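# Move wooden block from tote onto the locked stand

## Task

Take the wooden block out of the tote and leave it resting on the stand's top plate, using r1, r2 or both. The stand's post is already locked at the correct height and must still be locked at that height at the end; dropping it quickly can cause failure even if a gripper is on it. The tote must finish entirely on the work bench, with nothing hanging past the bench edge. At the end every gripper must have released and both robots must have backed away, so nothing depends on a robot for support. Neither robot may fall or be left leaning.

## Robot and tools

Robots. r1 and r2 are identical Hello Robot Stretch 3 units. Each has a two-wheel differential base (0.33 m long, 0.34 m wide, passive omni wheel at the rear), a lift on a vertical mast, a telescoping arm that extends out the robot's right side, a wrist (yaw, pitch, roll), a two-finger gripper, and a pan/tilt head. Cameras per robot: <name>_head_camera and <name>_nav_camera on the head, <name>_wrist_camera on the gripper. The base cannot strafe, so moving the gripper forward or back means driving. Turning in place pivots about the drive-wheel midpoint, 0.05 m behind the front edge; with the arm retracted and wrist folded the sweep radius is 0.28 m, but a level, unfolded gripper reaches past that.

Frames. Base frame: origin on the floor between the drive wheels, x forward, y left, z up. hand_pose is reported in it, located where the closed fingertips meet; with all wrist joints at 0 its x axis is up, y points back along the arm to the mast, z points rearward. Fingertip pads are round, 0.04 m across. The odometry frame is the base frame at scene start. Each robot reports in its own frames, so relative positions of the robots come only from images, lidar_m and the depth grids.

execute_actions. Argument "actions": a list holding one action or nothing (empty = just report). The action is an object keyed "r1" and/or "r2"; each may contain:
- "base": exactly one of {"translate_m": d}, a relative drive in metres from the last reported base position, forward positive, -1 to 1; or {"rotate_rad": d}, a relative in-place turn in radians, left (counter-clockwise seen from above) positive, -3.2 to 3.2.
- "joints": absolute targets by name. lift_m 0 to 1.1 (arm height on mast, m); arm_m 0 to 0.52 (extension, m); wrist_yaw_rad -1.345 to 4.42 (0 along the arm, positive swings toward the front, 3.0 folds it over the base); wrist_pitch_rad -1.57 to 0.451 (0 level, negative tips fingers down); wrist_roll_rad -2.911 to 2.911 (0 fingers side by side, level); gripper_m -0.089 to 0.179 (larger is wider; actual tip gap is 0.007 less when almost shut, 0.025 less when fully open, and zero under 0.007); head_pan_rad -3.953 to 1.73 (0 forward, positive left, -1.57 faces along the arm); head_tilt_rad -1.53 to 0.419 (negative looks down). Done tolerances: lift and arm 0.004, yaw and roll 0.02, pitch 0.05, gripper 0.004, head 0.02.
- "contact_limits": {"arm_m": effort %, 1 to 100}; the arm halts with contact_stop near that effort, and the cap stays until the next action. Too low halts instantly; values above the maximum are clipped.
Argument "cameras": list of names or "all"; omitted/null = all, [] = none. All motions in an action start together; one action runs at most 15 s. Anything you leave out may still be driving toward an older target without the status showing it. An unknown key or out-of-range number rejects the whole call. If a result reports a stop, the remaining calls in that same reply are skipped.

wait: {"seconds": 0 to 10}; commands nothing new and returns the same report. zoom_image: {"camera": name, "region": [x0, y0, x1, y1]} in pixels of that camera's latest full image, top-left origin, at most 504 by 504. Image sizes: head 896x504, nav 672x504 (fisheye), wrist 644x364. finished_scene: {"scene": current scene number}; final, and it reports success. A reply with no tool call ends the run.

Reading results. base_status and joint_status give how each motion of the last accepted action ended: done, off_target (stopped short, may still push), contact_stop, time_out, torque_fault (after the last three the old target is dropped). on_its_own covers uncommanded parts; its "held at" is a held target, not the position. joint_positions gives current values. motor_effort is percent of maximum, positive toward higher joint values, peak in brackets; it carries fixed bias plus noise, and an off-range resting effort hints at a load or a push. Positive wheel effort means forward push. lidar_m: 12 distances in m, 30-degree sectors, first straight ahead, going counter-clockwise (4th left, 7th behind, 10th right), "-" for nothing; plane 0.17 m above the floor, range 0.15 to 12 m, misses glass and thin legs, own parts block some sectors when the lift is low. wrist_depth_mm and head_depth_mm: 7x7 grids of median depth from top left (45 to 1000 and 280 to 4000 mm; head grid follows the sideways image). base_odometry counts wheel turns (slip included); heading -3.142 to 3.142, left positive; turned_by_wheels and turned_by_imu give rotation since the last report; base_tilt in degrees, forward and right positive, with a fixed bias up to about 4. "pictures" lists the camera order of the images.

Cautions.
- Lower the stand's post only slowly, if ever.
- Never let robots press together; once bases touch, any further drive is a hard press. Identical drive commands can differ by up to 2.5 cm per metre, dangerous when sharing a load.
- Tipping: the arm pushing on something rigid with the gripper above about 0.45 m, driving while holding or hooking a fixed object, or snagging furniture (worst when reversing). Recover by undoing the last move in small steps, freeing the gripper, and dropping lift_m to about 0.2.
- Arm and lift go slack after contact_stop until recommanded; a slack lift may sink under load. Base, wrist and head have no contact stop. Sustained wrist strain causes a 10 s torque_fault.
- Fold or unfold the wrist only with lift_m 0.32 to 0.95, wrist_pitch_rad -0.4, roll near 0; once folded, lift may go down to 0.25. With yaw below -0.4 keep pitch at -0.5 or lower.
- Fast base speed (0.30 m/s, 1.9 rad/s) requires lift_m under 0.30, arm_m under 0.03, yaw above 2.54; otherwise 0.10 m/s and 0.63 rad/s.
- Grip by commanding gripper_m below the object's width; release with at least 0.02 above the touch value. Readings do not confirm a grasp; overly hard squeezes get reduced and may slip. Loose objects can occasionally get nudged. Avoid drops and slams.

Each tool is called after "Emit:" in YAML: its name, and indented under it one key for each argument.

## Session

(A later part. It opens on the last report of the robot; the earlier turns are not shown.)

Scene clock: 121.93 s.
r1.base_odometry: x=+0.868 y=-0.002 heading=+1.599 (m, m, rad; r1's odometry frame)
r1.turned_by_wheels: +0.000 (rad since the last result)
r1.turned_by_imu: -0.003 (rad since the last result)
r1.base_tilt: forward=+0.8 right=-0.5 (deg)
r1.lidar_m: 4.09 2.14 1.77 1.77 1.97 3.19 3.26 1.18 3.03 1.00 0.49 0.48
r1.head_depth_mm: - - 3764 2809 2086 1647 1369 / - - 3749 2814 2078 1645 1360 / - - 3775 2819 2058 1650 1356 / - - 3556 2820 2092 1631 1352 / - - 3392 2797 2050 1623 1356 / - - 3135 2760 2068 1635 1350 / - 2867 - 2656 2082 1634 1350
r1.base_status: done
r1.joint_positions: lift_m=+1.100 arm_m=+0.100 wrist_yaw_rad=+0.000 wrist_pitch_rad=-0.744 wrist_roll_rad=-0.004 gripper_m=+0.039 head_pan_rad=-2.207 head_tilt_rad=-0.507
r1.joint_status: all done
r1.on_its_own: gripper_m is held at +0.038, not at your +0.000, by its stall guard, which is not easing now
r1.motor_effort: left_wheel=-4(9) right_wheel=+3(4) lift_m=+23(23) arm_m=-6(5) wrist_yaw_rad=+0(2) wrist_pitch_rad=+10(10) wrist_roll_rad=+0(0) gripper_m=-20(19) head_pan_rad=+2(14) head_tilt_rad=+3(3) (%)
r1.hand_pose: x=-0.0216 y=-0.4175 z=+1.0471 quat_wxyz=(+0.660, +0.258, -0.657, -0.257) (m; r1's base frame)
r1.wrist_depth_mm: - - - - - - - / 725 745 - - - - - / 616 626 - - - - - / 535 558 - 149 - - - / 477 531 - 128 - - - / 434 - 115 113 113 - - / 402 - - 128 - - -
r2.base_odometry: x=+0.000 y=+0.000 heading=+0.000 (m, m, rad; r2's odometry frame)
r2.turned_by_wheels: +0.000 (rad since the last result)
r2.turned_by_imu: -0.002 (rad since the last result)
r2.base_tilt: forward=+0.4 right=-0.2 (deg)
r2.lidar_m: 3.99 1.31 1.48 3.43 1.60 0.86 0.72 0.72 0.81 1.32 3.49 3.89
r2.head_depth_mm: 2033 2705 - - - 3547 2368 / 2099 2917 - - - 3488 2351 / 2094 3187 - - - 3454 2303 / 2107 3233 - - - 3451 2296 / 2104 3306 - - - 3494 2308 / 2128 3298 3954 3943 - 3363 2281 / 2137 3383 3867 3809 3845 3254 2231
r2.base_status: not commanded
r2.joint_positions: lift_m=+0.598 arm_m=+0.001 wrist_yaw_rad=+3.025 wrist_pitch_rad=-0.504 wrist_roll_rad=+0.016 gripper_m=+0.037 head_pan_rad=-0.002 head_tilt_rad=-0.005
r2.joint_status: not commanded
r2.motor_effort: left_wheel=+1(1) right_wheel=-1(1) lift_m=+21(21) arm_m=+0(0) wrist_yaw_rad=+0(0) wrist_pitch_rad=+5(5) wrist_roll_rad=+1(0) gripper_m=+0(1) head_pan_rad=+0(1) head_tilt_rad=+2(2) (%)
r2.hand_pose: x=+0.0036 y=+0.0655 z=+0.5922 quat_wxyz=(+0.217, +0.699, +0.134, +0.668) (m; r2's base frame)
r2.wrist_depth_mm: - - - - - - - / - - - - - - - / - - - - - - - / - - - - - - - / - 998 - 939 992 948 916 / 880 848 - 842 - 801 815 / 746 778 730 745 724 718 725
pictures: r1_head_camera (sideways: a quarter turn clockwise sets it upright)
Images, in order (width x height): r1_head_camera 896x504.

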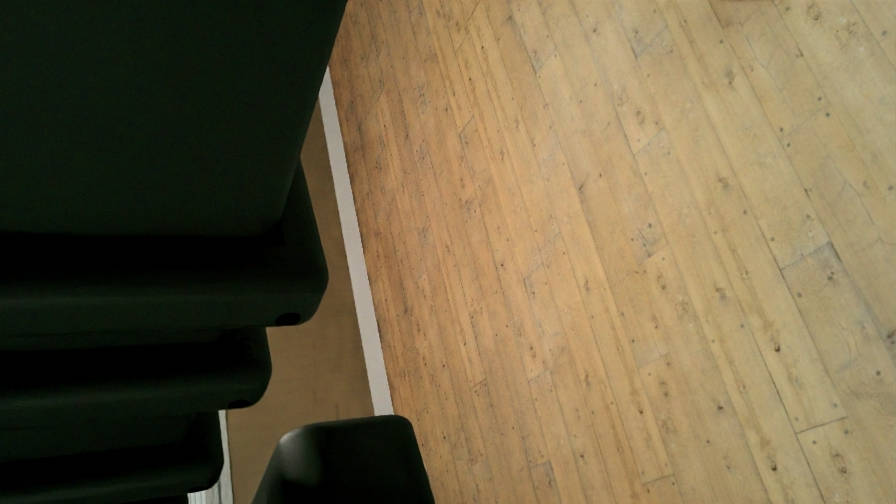

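Emit:
execute_actions:
  actions:
    - {"r1":{"base":{"translate_m":-1.0},"joints":{"head_pan_rad":-1.6,"head_tilt_rad":-0.6}}}
  cameras: ["r1_nav_camera","r1_wrist_camera"]

Scene clock: 136.90 s.
r1.base_odometry: x=+0.896 y=-1.001 heading=+1.599 (m, m, rad; r1's odometry frame)
r1.turned_by_wheels: +0.000 (rad since the last result)
r1.turned_by_imu: -0.004 (rad since the last result)
r1.base_tilt: forward=+0.8 right=-0.5 (deg)
r1.lidar_m: 1.39 2.38 1.96 1.96 2.18 2.29 2.28 2.53 0.37 2.82 3.15 1.39
r1.head_depth_mm: - - - 2457 478 424 1292 / - - - 2434 478 422 1204 / - - - 2303 478 1492 1251 / - - - - 445 1529 1290 / 2499 2709 3005 1276 1753 1519 1289 / 2522 2768 3063 2397 1868 1505 1282 / 2531 2793 3051 2392 1855 1518 1286
r1.base_status: done
r1.joint_positions: lift_m=+1.100 arm_m=+0.100 wrist_yaw_rad=+0.000 wrist_pitch_rad=-0.744 wrist_roll_rad=-0.004 gripper_m=+0.039 head_pan_rad=-1.607 head_tilt_rad=-0.592
r1.joint_status: all done
r1.on_its_own: gripper_m is held at +0.038, not at your +0.000, by its stall guard, which is not easing now
r1.motor_effort: left_wheel=-4(9) right_wheel=+3(3) lift_m=+23(23) arm_m=-5(6) wrist_yaw_rad=+0(1) wrist_pitch_rad=+10(10) wrist_roll_rad=+0(0) gripper_m=-20(20) head_pan_rad=+3(22) head_tilt_rad=-5(16) (%)
r1.hand_pose: x=-0.0216 y=-0.4175 z=+1.0471 quat_wxyz=(+0.660, +0.258, -0.657, -0.257) (m; r1's base frame)
r1.wrist_depth_mm: - - - - - - - / - - - - - - - / - - - - - - - / - - - 149 - - - / - - - 128 255 - - / - - 115 113 113 245 - / - - - 128 212 218 222
r2.base_odometry: x=+0.000 y=+0.000 heading=+0.000 (m, m, rad; r2's odometry frame)
r2.turned_by_wheels: +0.000 (rad since the last result)
r2.turned_by_imu: -0.001 (rad since the last result)
r2.base_tilt: forward=+0.5 right=-0.3 (deg)
r2.lidar_m: 4.03 1.31 1.49 3.45 1.61 0.86 0.72 0.72 0.81 1.32 3.48 3.92
r2.head_depth_mm: 2051 2757 - - - 3530 2358 / 2070 2960 - - - 3533 2353 / 2092 3226 - - - 3476 2309 / 2102 3287 - - - 3395 2302 / 2102 3291 - - - 3335 2267 / 2125 3305 3982 3938 3996 3331 2279 / 2132 3362 3808 3829 3904 3286 2237
r2.base_status: not commanded
r2.joint_positions: lift_m=+0.598 arm_m=+0.001 wrist_yaw_rad=+3.025 wrist_pitch_rad=-0.504 wrist_roll_rad=+0.016 gripper_m=+0.037 head_pan_rad=-0.002 head_tilt_rad=-0.005
r2.joint_status: not commanded
r2.motor_effort: left_wheel=+1(1) right_wheel=-1(1) lift_m=+21(21) arm_m=+0(1) wrist_yaw_rad=+1(0) wrist_pitch_rad=+4(5) wrist_roll_rad=+1(0) gripper_m=-1(1) head_pan_rad=-1(0) head_tilt_rad=+2(2) (%)
r2.hand_pose: x=+0.0036 y=+0.0655 z=+0.5922 quat_wxyz=(+0.217, +0.699, +0.134, +0.668) (m; r2's base frame)
r2.wrist_depth_mm: - - - - - - - / - - - - - - - / - - - - - - - / - - - - - - - / - 984 - 979 979 950 955 / 897 850 - 836 - 828 821 / 780 751 740 725 740 732 712
pictures: r1_nav_camera (sideways: a quarter turn counterclockwise sets it upright), r1_wrist_camera
Images, in order (width x height): r1_nav_camera 672x504, r1_wrist_camera 644x364.

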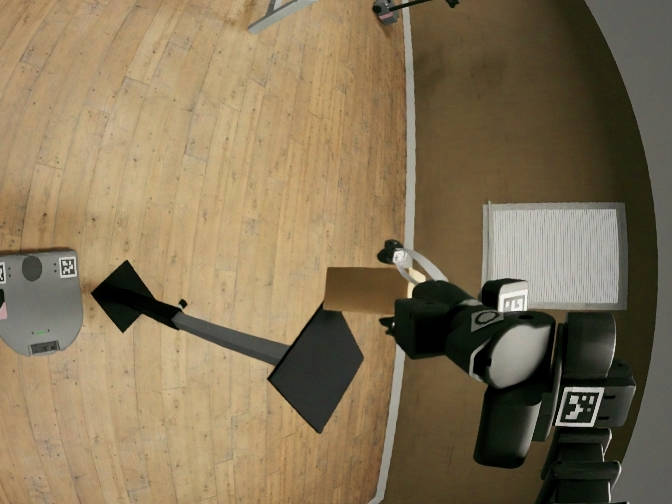

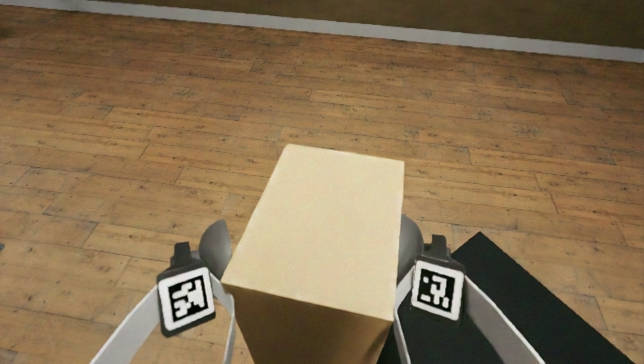

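Emit:
execute_actions:
  actions:
    - {"r1":{"base":{"translate_m":-0.12},"joints":{"arm_m":0.12}}}
  cameras: ["r1_nav_camera","r1_wrist_camera"]

Scene clock: 143.37 s.
r1.base_odometry: x=+0.900 y=-1.121 heading=+1.599 (m, m, rad; r1's odometry frame)
r1.turned_by_wheels: +0.000 (rad since the last result)
r1.turned_by_imu: -0.001 (rad since the last result)
r1.base_tilt: forward=+0.8 right=-0.6 (deg)
r1.lidar_m: 1.50 2.39 1.98 1.98 2.20 2.17 2.16 2.40 2.81 0.34 3.11 1.51
r1.head_depth_mm: - - 2897 2409 1873 1525 1291 / - - 2959 2414 1857 1523 1292 / - - - 2304 477 1450 1277 / - - - 444 462 410 632 / 2470 2686 2986 2142 465 411 1291 / 2503 2796 3044 2405 1695 1489 1278 / 2534 2764 2987 2397 1862 1519 1285
r1.base_status: done
r1.joint_positions: lift_m=+1.100 arm_m=+0.120 wrist_yaw_rad=+0.001 wrist_pitch_rad=-0.737 wrist_roll_rad=-0.004 gripper_m=+0.039 head_pan_rad=-1.607 head_tilt_rad=-0.592
r1.joint_status: all done
r1.on_its_own: gripper_m is held at +0.038, not at your +0.000, by its stall guard, which is not easing now
r1.motor_effort: left_wheel=-3(9) right_wheel=+2(4) lift_m=+22(23) arm_m=+6(8) wrist_yaw_rad=-2(1) wrist_pitch_rad=+7(10) wrist_roll_rad=+0(0) gripper_m=-20(20) head_pan_rad=+1(2) head_tilt_rad=-5(5) (%)
r1.hand_pose: x=-0.0215 y=-0.4381 z=+1.0484 quat_wxyz=(+0.661, +0.256, -0.658, -0.254) (m; r1's base frame)
r1.wrist_depth_mm: - - - - - - - / - - - - - - - / - - - - - - - / - - - 147 - - - / - - - 128 - - - / - - 115 112 113 - - / - - 207 130 - - -
r2.base_odometry: x=+0.000 y=+0.000 heading=+0.000 (m, m, rad; r2's odometry frame)
r2.turned_by_wheels: +0.000 (rad since the last result)
r2.turned_by_imu: -0.001 (rad since the last result)
r2.base_tilt: forward=+0.8 right=+0.0 (deg)
r2.lidar_m: 4.01 1.32 1.48 3.44 1.60 0.86 0.72 0.72 0.81 1.32 3.47 3.91
r2.head_depth_mm: 2035 2731 - - - 3515 2390 / 2081 2945 - - - 3567 2381 / 2084 3209 - - - 3430 2312 / 2133 3221 - - - 3441 2298 / 2150 3289 - - - 3404 2304 / 2155 3409 3984 3938 - 3367 2262 / 2166 3379 3810 3885 3828 3292 2268
r2.base_status: not commanded
r2.joint_positions: lift_m=+0.598 arm_m=+0.001 wrist_yaw_rad=+3.025 wrist_pitch_rad=-0.504 wrist_roll_rad=+0.016 gripper_m=+0.037 head_pan_rad=-0.002 head_tilt_rad=-0.005
r2.joint_status: not commanded
r2.motor_effort: left_wheel=+1(1) right_wheel=-1(1) lift_m=+21(21) arm_m=+0(1) wrist_yaw_rad=+0(1) wrist_pitch_rad=+4(4) wrist_roll_rad=+1(0) gripper_m=-1(0) head_pan_rad=+0(0) head_tilt_rad=+2(2) (%)
r2.hand_pose: x=+0.0036 y=+0.0655 z=+0.5922 quat_wxyz=(+0.217, +0.699, +0.134, +0.668) (m; r2's base frame)
r2.wrist_depth_mm: - - - - - - - / - - - - - - - / - - - - - - - / - - - - - - - / 993 977 - 972 964 955 935 / 871 853 - 852 - 808 802 / 789 761 721 745 736 733 720
pictures: r1_nav_camera (sideways: a quarter turn counterclockwise sets it upright), r1_wrist_camera
Images, in order (width x height): r1_nav_camera 672x504, r1_wrist_camera 644x364.

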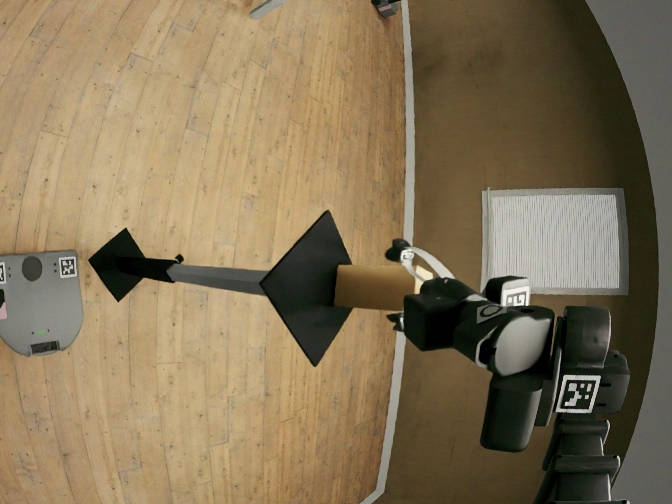

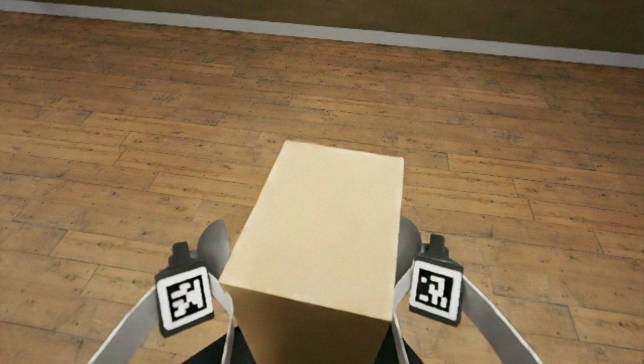

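Emit:
execute_actions:
  actions:
    - {"r1":{"joints":{"arm_m":0.07,"lift_m":1.04}}}
  cameras: ["r1_nav_camera"]

Scene clock: 150.40 s.
r1.base_odometry: x=+0.900 y=-1.121 heading=+1.599 (m, m, rad; r1's odometry frame)
r1.turned_by_wheels: +0.000 (rad since the last result)
r1.turned_by_imu: -0.001 (rad since the last result)
r1.base_tilt: forward=+0.8 right=-0.6 (deg)
r1.lidar_m: 1.50 2.39 1.99 1.98 2.20 2.17 2.16 2.39 2.81 0.34 3.12 1.50
r1.head_depth_mm: - - - - 1884 1530 1291 / - - - - 1876 1532 1286 / 2353 - - - 461 1447 1292 / 2376 - - - 448 411 636 / 2493 2693 3004 2552 449 410 1280 / 2487 2751 2989 2408 1720 1486 1286 / 2505 2813 2967 2401 1866 1524 1287
r1.base_status: not commanded
r1.joint_positions: lift_m=+1.081 arm_m=+0.070 wrist_yaw_rad=-0.002 wrist_pitch_rad=-0.682 wrist_roll_rad=+0.002 gripper_m=+0.038 head_pan_rad=-1.607 head_tilt_rad=-0.593
r1.joint_status: lift_m contact_stop (moved -0.018 of -0.060); the others done
r1.on_its_own: gripper_m is held at +0.038, not at your +0.000, by its stall guard, which is not easing now; lift_m is slack since a contact_stop, until your next command for it (your +1.040 is given up)
r1.motor_effort: left_wheel=-4(4) right_wheel=+2(4) lift_m=+18(19) arm_m=-6(8) wrist_yaw_rad=+2(2) wrist_pitch_rad=-14(20) wrist_roll_rad=-4(3) gripper_m=-16(20) head_pan_rad=+2(1) head_tilt_rad=-5(5) (%)
r1.hand_pose: x=-0.0219 y=-0.3991 z=+1.0398 quat_wxyz=(+0.666, +0.236, -0.667, -0.238) (m; r1's base frame)
r1.wrist_depth_mm: - - - - - - - / - - - - - - - / - - - 164 - - - / - - - 139 - - - / - - 124 121 - - - / - - 123 112 112 - - / - - 199 148 208 - -
r2.base_odometry: x=+0.000 y=+0.000 heading=+0.000 (m, m, rad; r2's odometry frame)
r2.turned_by_wheels: +0.000 (rad since the last result)
r2.turned_by_imu: +0.000 (rad since the last result)
r2.base_tilt: forward=+0.5 right=-0.2 (deg)
r2.lidar_m: 4.02 1.32 1.48 3.45 1.61 0.86 0.72 0.72 0.81 1.32 3.48 3.92
r2.head_depth_mm: 2042 2727 - - - 3543 2348 / 2047 2963 - - - 3483 2343 / 2099 3183 - - - 3475 2316 / 2123 3243 - - - 3410 2306 / 2119 3297 - - - 3367 2286 / 2152 3332 - 3991 3921 3317 2269 / 2177 3407 3855 3811 3840 3251 2268
r2.base_status: not commanded
r2.joint_positions: lift_m=+0.598 arm_m=+0.001 wrist_yaw_rad=+3.025 wrist_pitch_rad=-0.504 wrist_roll_rad=+0.016 gripper_m=+0.037 head_pan_rad=-0.002 head_tilt_rad=-0.005
r2.joint_status: not commanded
r2.motor_effort: left_wheel=+1(1) right_wheel=-1(1) lift_m=+21(20) arm_m=+0(0) wrist_yaw_rad=+0(0) wrist_pitch_rad=+5(4) wrist_roll_rad=+0(0) gripper_m=+1(0) head_pan_rad=-1(0) head_tilt_rad=+2(2) (%)
r2.hand_pose: x=+0.0036 y=+0.0655 z=+0.5922 quat_wxyz=(+0.217, +0.699, +0.134, +0.668) (m; r2's base frame)
r2.wrist_depth_mm: - - - - - - - / - - - - - - - / - - - - - - - / - - - - - - - / 997 994 - 961 989 950 946 / 877 869 - 857 - 822 828 / 795 773 725 753 727 725 711
pictures: r1_nav_camera (sideways: a quarter turn counterclockwise sets it upright)
Images, in order (width x height): r1_nav_camera 672x504.

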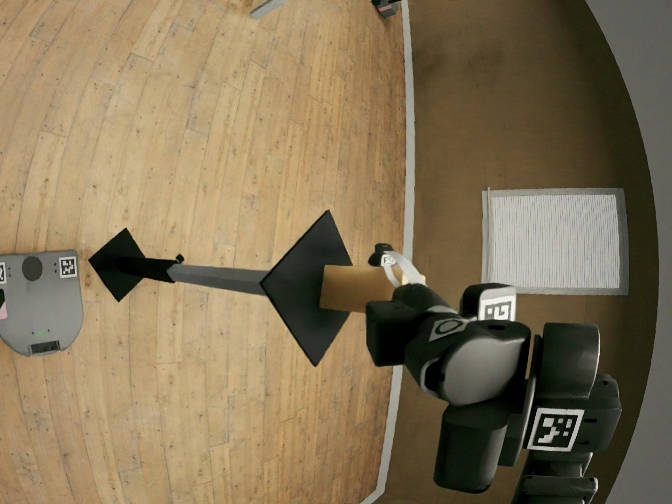

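Resting on the plate. Release and withdraw.

Emit:
execute_actions:
  actions:
    - {"r1":{"joints":{"lift_m":1.085,"gripper_m":0.13}}}
  cameras: []

Emit:
execute_actions:
  actions:
    - {"r1":{"base":{"translate_m":0.5},"joints":{"lift_m":1.1,"arm_m":0.0}}}
  cameras: ["r1_nav_camera"]

Scene clock: 160.20 s.
r1.base_odometry: x=+0.900 y=-1.121 heading=+1.599 (m, m, rad; r1's odometry frame)
r1.turned_by_wheels: +0.000 (rad since the last result)
r1.turned_by_imu: -0.001 (rad since the last result)
r1.base_tilt: forward=+0.8 right=-0.5 (deg)
r1.lidar_m: 1.50 2.40 1.98 1.97 2.21 2.16 2.15 2.40 2.82 0.34 3.14 1.51
r1.head_depth_mm: - - - 2198 1864 1529 1291 / - - - - 1862 1534 1295 / 2366 - - - 448 1448 1290 / 2381 - - - 444 410 634 / 2459 2734 2963 2480 447 410 1287 / 2507 2797 2975 2510 490 1480 1286 / 2544 2782 2988 2380 1851 1504 1270
r1.base_status: not commanded
r1.joint_positions: lift_m=+1.085 arm_m=+0.070 wrist_yaw_rad=-0.001 wrist_pitch_rad=-0.727 wrist_roll_rad=+0.002 gripper_m=+0.130 head_pan_rad=-1.607 head_tilt_rad=-0.593
r1.joint_status: all done
r1.motor_effort: left_wheel=-3(3) right_wheel=+3(2) lift_m=+20(22) arm_m=-5(6) wrist_yaw_rad=+1(2) wrist_pitch_rad=+3(15) wrist_roll_rad=-3(3) gripper_m=+0(81) head_pan_rad=+1(2) head_tilt_rad=-5(5) (%)
r1.hand_pose: x=-0.0218 y=-0.3909 z=+1.0353 quat_wxyz=(+0.660, +0.251, -0.661, -0.252) (m; r1's base frame)
r1.wrist_depth_mm: - - - - - - - / - - - - - - - / - - - 152 - - - / - - - 131 - - - / - - 121 116 - - - / - - 216 120 223 - - / - - 200 169 205 - -
r2.base_odometry: x=+0.000 y=+0.000 heading=+0.000 (m, m, rad; r2's odometry frame)
r2.turned_by_wheels: +0.000 (rad since the last result)
r2.turned_by_imu: +0.000 (rad since the last result)
r2.base_tilt: forward=+0.5 right=-0.2 (deg)
r2.lidar_m: 4.01 1.31 1.48 3.45 1.60 0.86 0.72 0.72 0.81 1.32 3.48 3.90
r2.head_depth_mm: 2058 2747 - - - 3526 2355 / 2063 2942 - - - 3483 2348 / 2088 3202 - - - 3460 2333 / 2130 3212 - - - 3399 2288 / 2135 3239 - - - 3368 2276 / 2116 3292 3867 3895 - 3340 2276 / 2143 3312 3870 3843 3860 3306 2273
r2.base_status: not commanded
r2.joint_positions: lift_m=+0.598 arm_m=+0.001 wrist_yaw_rad=+3.025 wrist_pitch_rad=-0.504 wrist_roll_rad=+0.016 gripper_m=+0.037 head_pan_rad=-0.002 head_tilt_rad=-0.005
r2.joint_status: not commanded
r2.motor_effort: left_wheel=+1(1) right_wheel=-1(1) lift_m=+21(21) arm_m=+0(0) wrist_yaw_rad=+0(0) wrist_pitch_rad=+5(5) wrist_roll_rad=+0(0) gripper_m=+0(0) head_pan_rad=+0(0) head_tilt_rad=+2(2) (%)
r2.hand_pose: x=+0.0036 y=+0.0655 z=+0.5922 quat_wxyz=(+0.217, +0.699, +0.134, +0.668) (m; r2's base frame)
r2.wrist_depth_mm: - - - - - - - / - - - - - - - / - - - - - - - / - - - - - - - / - - - 969 975 987 923 / 868 849 - 815 - 808 822 / 779 780 724 742 743 726 720
pictures: none
No camera images: the call's "cameras" was empty. Leave "cameras" out to get every camera's image.

Scene clock: 166.43 s.
r1.base_odometry: x=+0.886 y=-0.621 heading=+1.599 (m, m, rad; r1's odometry frame)
r1.turned_by_wheels: +0.000 (rad since the last result)
r1.turned_by_imu: +0.000 (rad since the last result)
r1.base_tilt: forward=+0.8 right=-0.7 (deg)
r1.lidar_m: 2.44 2.29 1.89 1.89 2.10 2.65 2.65 0.62 2.90 2.90 1.29 1.02
r1.head_depth_mm: - - - - - 1454 1284 / - - - - - - 1275 / - - - - - - 1285 / - - - - - - 1276 / 2595 2884 3051 2360 1748 1520 1282 / 2620 2846 3103 2417 1772 1526 1292 / 2606 2889 3100 2385 1839 1521 1284
r1.base_status: done
r1.joint_positions: lift_m=+1.100 arm_m=+0.000 wrist_yaw_rad=-0.001 wrist_pitch_rad=-0.728 wrist_roll_rad=+0.001 gripper_m=+0.130 head_pan_rad=-1.607 head_tilt_rad=-0.593
r1.joint_status: all done
r1.motor_effort: left_wheel=-4(4) right_wheel=+2(7) lift_m=+22(23) arm_m=-6(7) wrist_yaw_rad=+1(2) wrist_pitch_rad=+3(3) wrist_roll_rad=-3(3) gripper_m=+0(2) head_pan_rad=+1(1) head_tilt_rad=-4(4) (%)
r1.hand_pose: x=-0.0218 y=-0.3207 z=+1.0500 quat_wxyz=(+0.661, +0.251, -0.661, -0.252) (m; r1's base frame)
r1.wrist_depth_mm: - - - - - - - / - - - - - - - / - - - - - - - / - - - - - - - / - - - - - - - / - - - - - - - / - - - - - - -
r2.base_odometry: x=+0.000 y=+0.000 heading=+0.000 (m, m, rad; r2's odometry frame)
r2.turned_by_wheels: +0.000 (rad since the last result)
r2.turned_by_imu: -0.001 (rad since the last result)
r2.base_tilt: forward=+0.5 right=-0.2 (deg)
r2.lidar_m: 4.01 1.31 1.48 3.45 1.60 0.86 0.72 0.72 0.81 1.32 3.48 3.93
r2.head_depth_mm: 2064 2697 - - - 3519 2381 / 2065 2887 - - - 3506 2357 / 2070 3173 - - - 3469 2323 / 2107 3270 - - - 3391 2319 / 2112 3304 - - - 3363 2296 / 2144 3316 3950 3944 3966 3345 2290 / 2178 3380 3862 3870 3894 3285 2259
r2.base_status: not commanded
r2.joint_positions: lift_m=+0.598 arm_m=+0.001 wrist_yaw_rad=+3.025 wrist_pitch_rad=-0.504 wrist_roll_rad=+0.016 gripper_m=+0.037 head_pan_rad=-0.002 head_tilt_rad=-0.005
r2.joint_status: not commanded
r2.motor_effort: left_wheel=+1(1) right_wheel=-1(1) lift_m=+21(21) arm_m=+0(0) wrist_yaw_rad=+1(1) wrist_pitch_rad=+4(5) wrist_roll_rad=+1(0) gripper_m=+0(0) head_pan_rad=+1(0) head_tilt_rad=+2(2) (%)
r2.hand_pose: x=+0.0036 y=+0.0655 z=+0.5922 quat_wxyz=(+0.217, +0.699, +0.134, +0.668) (m; r2's base frame)
r2.wrist_depth_mm: - - - - - - - / - - - - - - - / - - - - - - - / - - - - - - - / - 994 - 925 988 963 929 / 873 886 - 841 - 811 776 / 776 755 727 757 739 719 721
pictures: r1_nav_camera (sideways: a quarter turn counterclockwise sets it upright)
Images, in order (width x height): r1_nav_camera 672x504.

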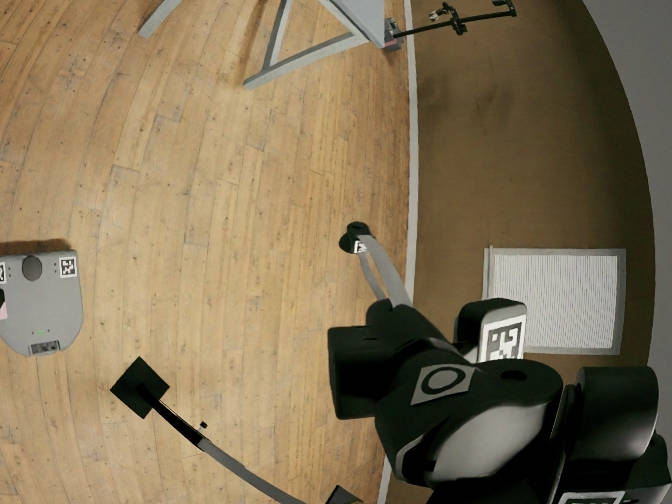

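Emit:
execute_actions:
  actions:
    - {"r1":{"joints":{"head_pan_rad":-2.5,"head_tilt_rad":-0.5}}}
  cameras: ["r1_head_camera"]

Scene clock: 170.57 s.
r1.base_odometry: x=+0.886 y=-0.621 heading=+1.599 (m, m, rad; r1's odometry frame)
r1.turned_by_wheels: +0.000 (rad since the last result)
r1.turned_by_imu: -0.001 (rad since the last result)
r1.base_tilt: forward=+0.8 right=-0.6 (deg)
r1.lidar_m: 2.45 2.29 1.89 1.88 2.09 2.66 2.65 0.62 2.91 2.90 1.29 1.02
r1.head_depth_mm: - - - 2692 2088 1646 1361 / - - - 2834 2051 1625 1358 / - - - 2650 2047 1633 1359 / - - 633 659 1938 1548 1256 / - - 660 680 2079 1638 1349 / - - 3498 3128 1930 1652 1350 / - - 3277 - - 1593 1363
r1.base_status: not commanded
r1.joint_positions: lift_m=+1.100 arm_m=+0.000 wrist_yaw_rad=-0.001 wrist_pitch_rad=-0.728 wrist_roll_rad=+0.001 gripper_m=+0.130 head_pan_rad=-2.493 head_tilt_rad=-0.507
r1.joint_status: all done
r1.motor_effort: left_wheel=-4(4) right_wheel=+2(2) lift_m=+22(22) arm_m=-6(5) wrist_yaw_rad=+1(1) wrist_pitch_rad=+3(3) wrist_roll_rad=-3(3) gripper_m=+0(0) head_pan_rad=-2(24) head_tilt_rad=+3(15) (%)
r1.hand_pose: x=-0.0218 y=-0.3207 z=+1.0500 quat_wxyz=(+0.661, +0.251, -0.661, -0.252) (m; r1's base frame)
r1.wrist_depth_mm: - - - - - - - / - - - - - - - / - - - - - - - / - - - - - - - / - - - - - - - / - - - - - - - / - - - - - - -
r2.base_odometry: x=+0.000 y=+0.000 heading=+0.000 (m, m, rad; r2's odometry frame)
r2.turned_by_wheels: +0.000 (rad since the last result)
r2.turned_by_imu: +0.000 (rad since the last result)
r2.base_tilt: forward=+0.5 right=-0.2 (deg)
r2.lidar_m: 4.02 1.32 1.47 3.46 1.60 0.86 0.72 0.72 0.81 1.32 3.48 3.93
r2.head_depth_mm: 2042 2750 - - - 3636 2355 / 2077 2920 - - - 3494 2341 / 2113 3224 - - - 3491 2334 / 2105 3233 - - - 3419 2344 / 2141 3308 - - - 3363 2320 / 2135 3290 3888 - 3939 3408 2272 / 2141 3372 3902 3796 3908 3288 2256
r2.base_status: not commanded
r2.joint_positions: lift_m=+0.598 arm_m=+0.001 wrist_yaw_rad=+3.025 wrist_pitch_rad=-0.504 wrist_roll_rad=+0.016 gripper_m=+0.037 head_pan_rad=-0.002 head_tilt_rad=-0.005
r2.joint_status: not commanded
r2.motor_effort: left_wheel=+1(1) right_wheel=-1(1) lift_m=+21(21) arm_m=+0(0) wrist_yaw_rad=+0(0) wrist_pitch_rad=+5(5) wrist_roll_rad=+0(1) gripper_m=+0(0) head_pan_rad=-1(0) head_tilt_rad=+2(2) (%)
r2.hand_pose: x=+0.0036 y=+0.0655 z=+0.5922 quat_wxyz=(+0.217, +0.699, +0.134, +0.668) (m; r2's base frame)
r2.wrist_depth_mm: - - - - - - - / - - - - - - - / - - - - - - - / - - - - - - - / - 989 - - 970 927 920 / 868 880 - 833 - 836 823 / 754 757 721 752 735 745 711
pictures: r1_head_camera (sideways: a quarter turn clockwise sets it upright)
Images, in order (width x height): r1_head_camera 896x504.

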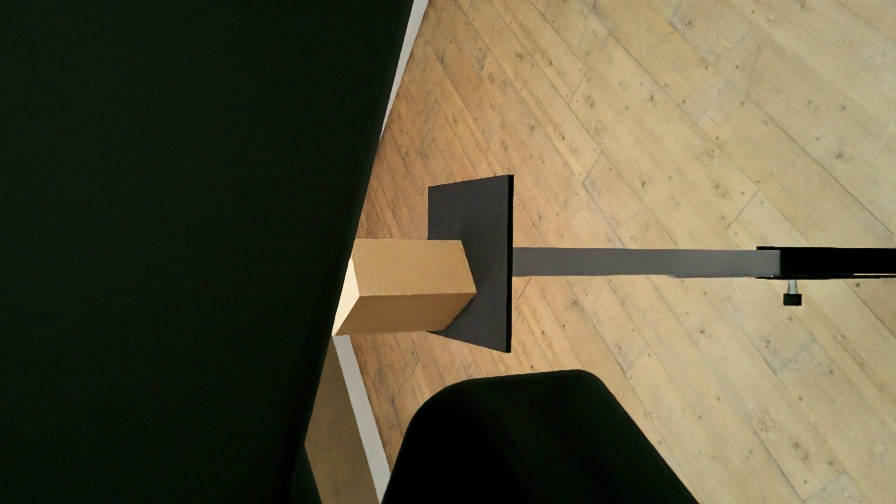

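Good.

Emit:
finished_scene:
  scene: 1

The scene is finished: the task was done.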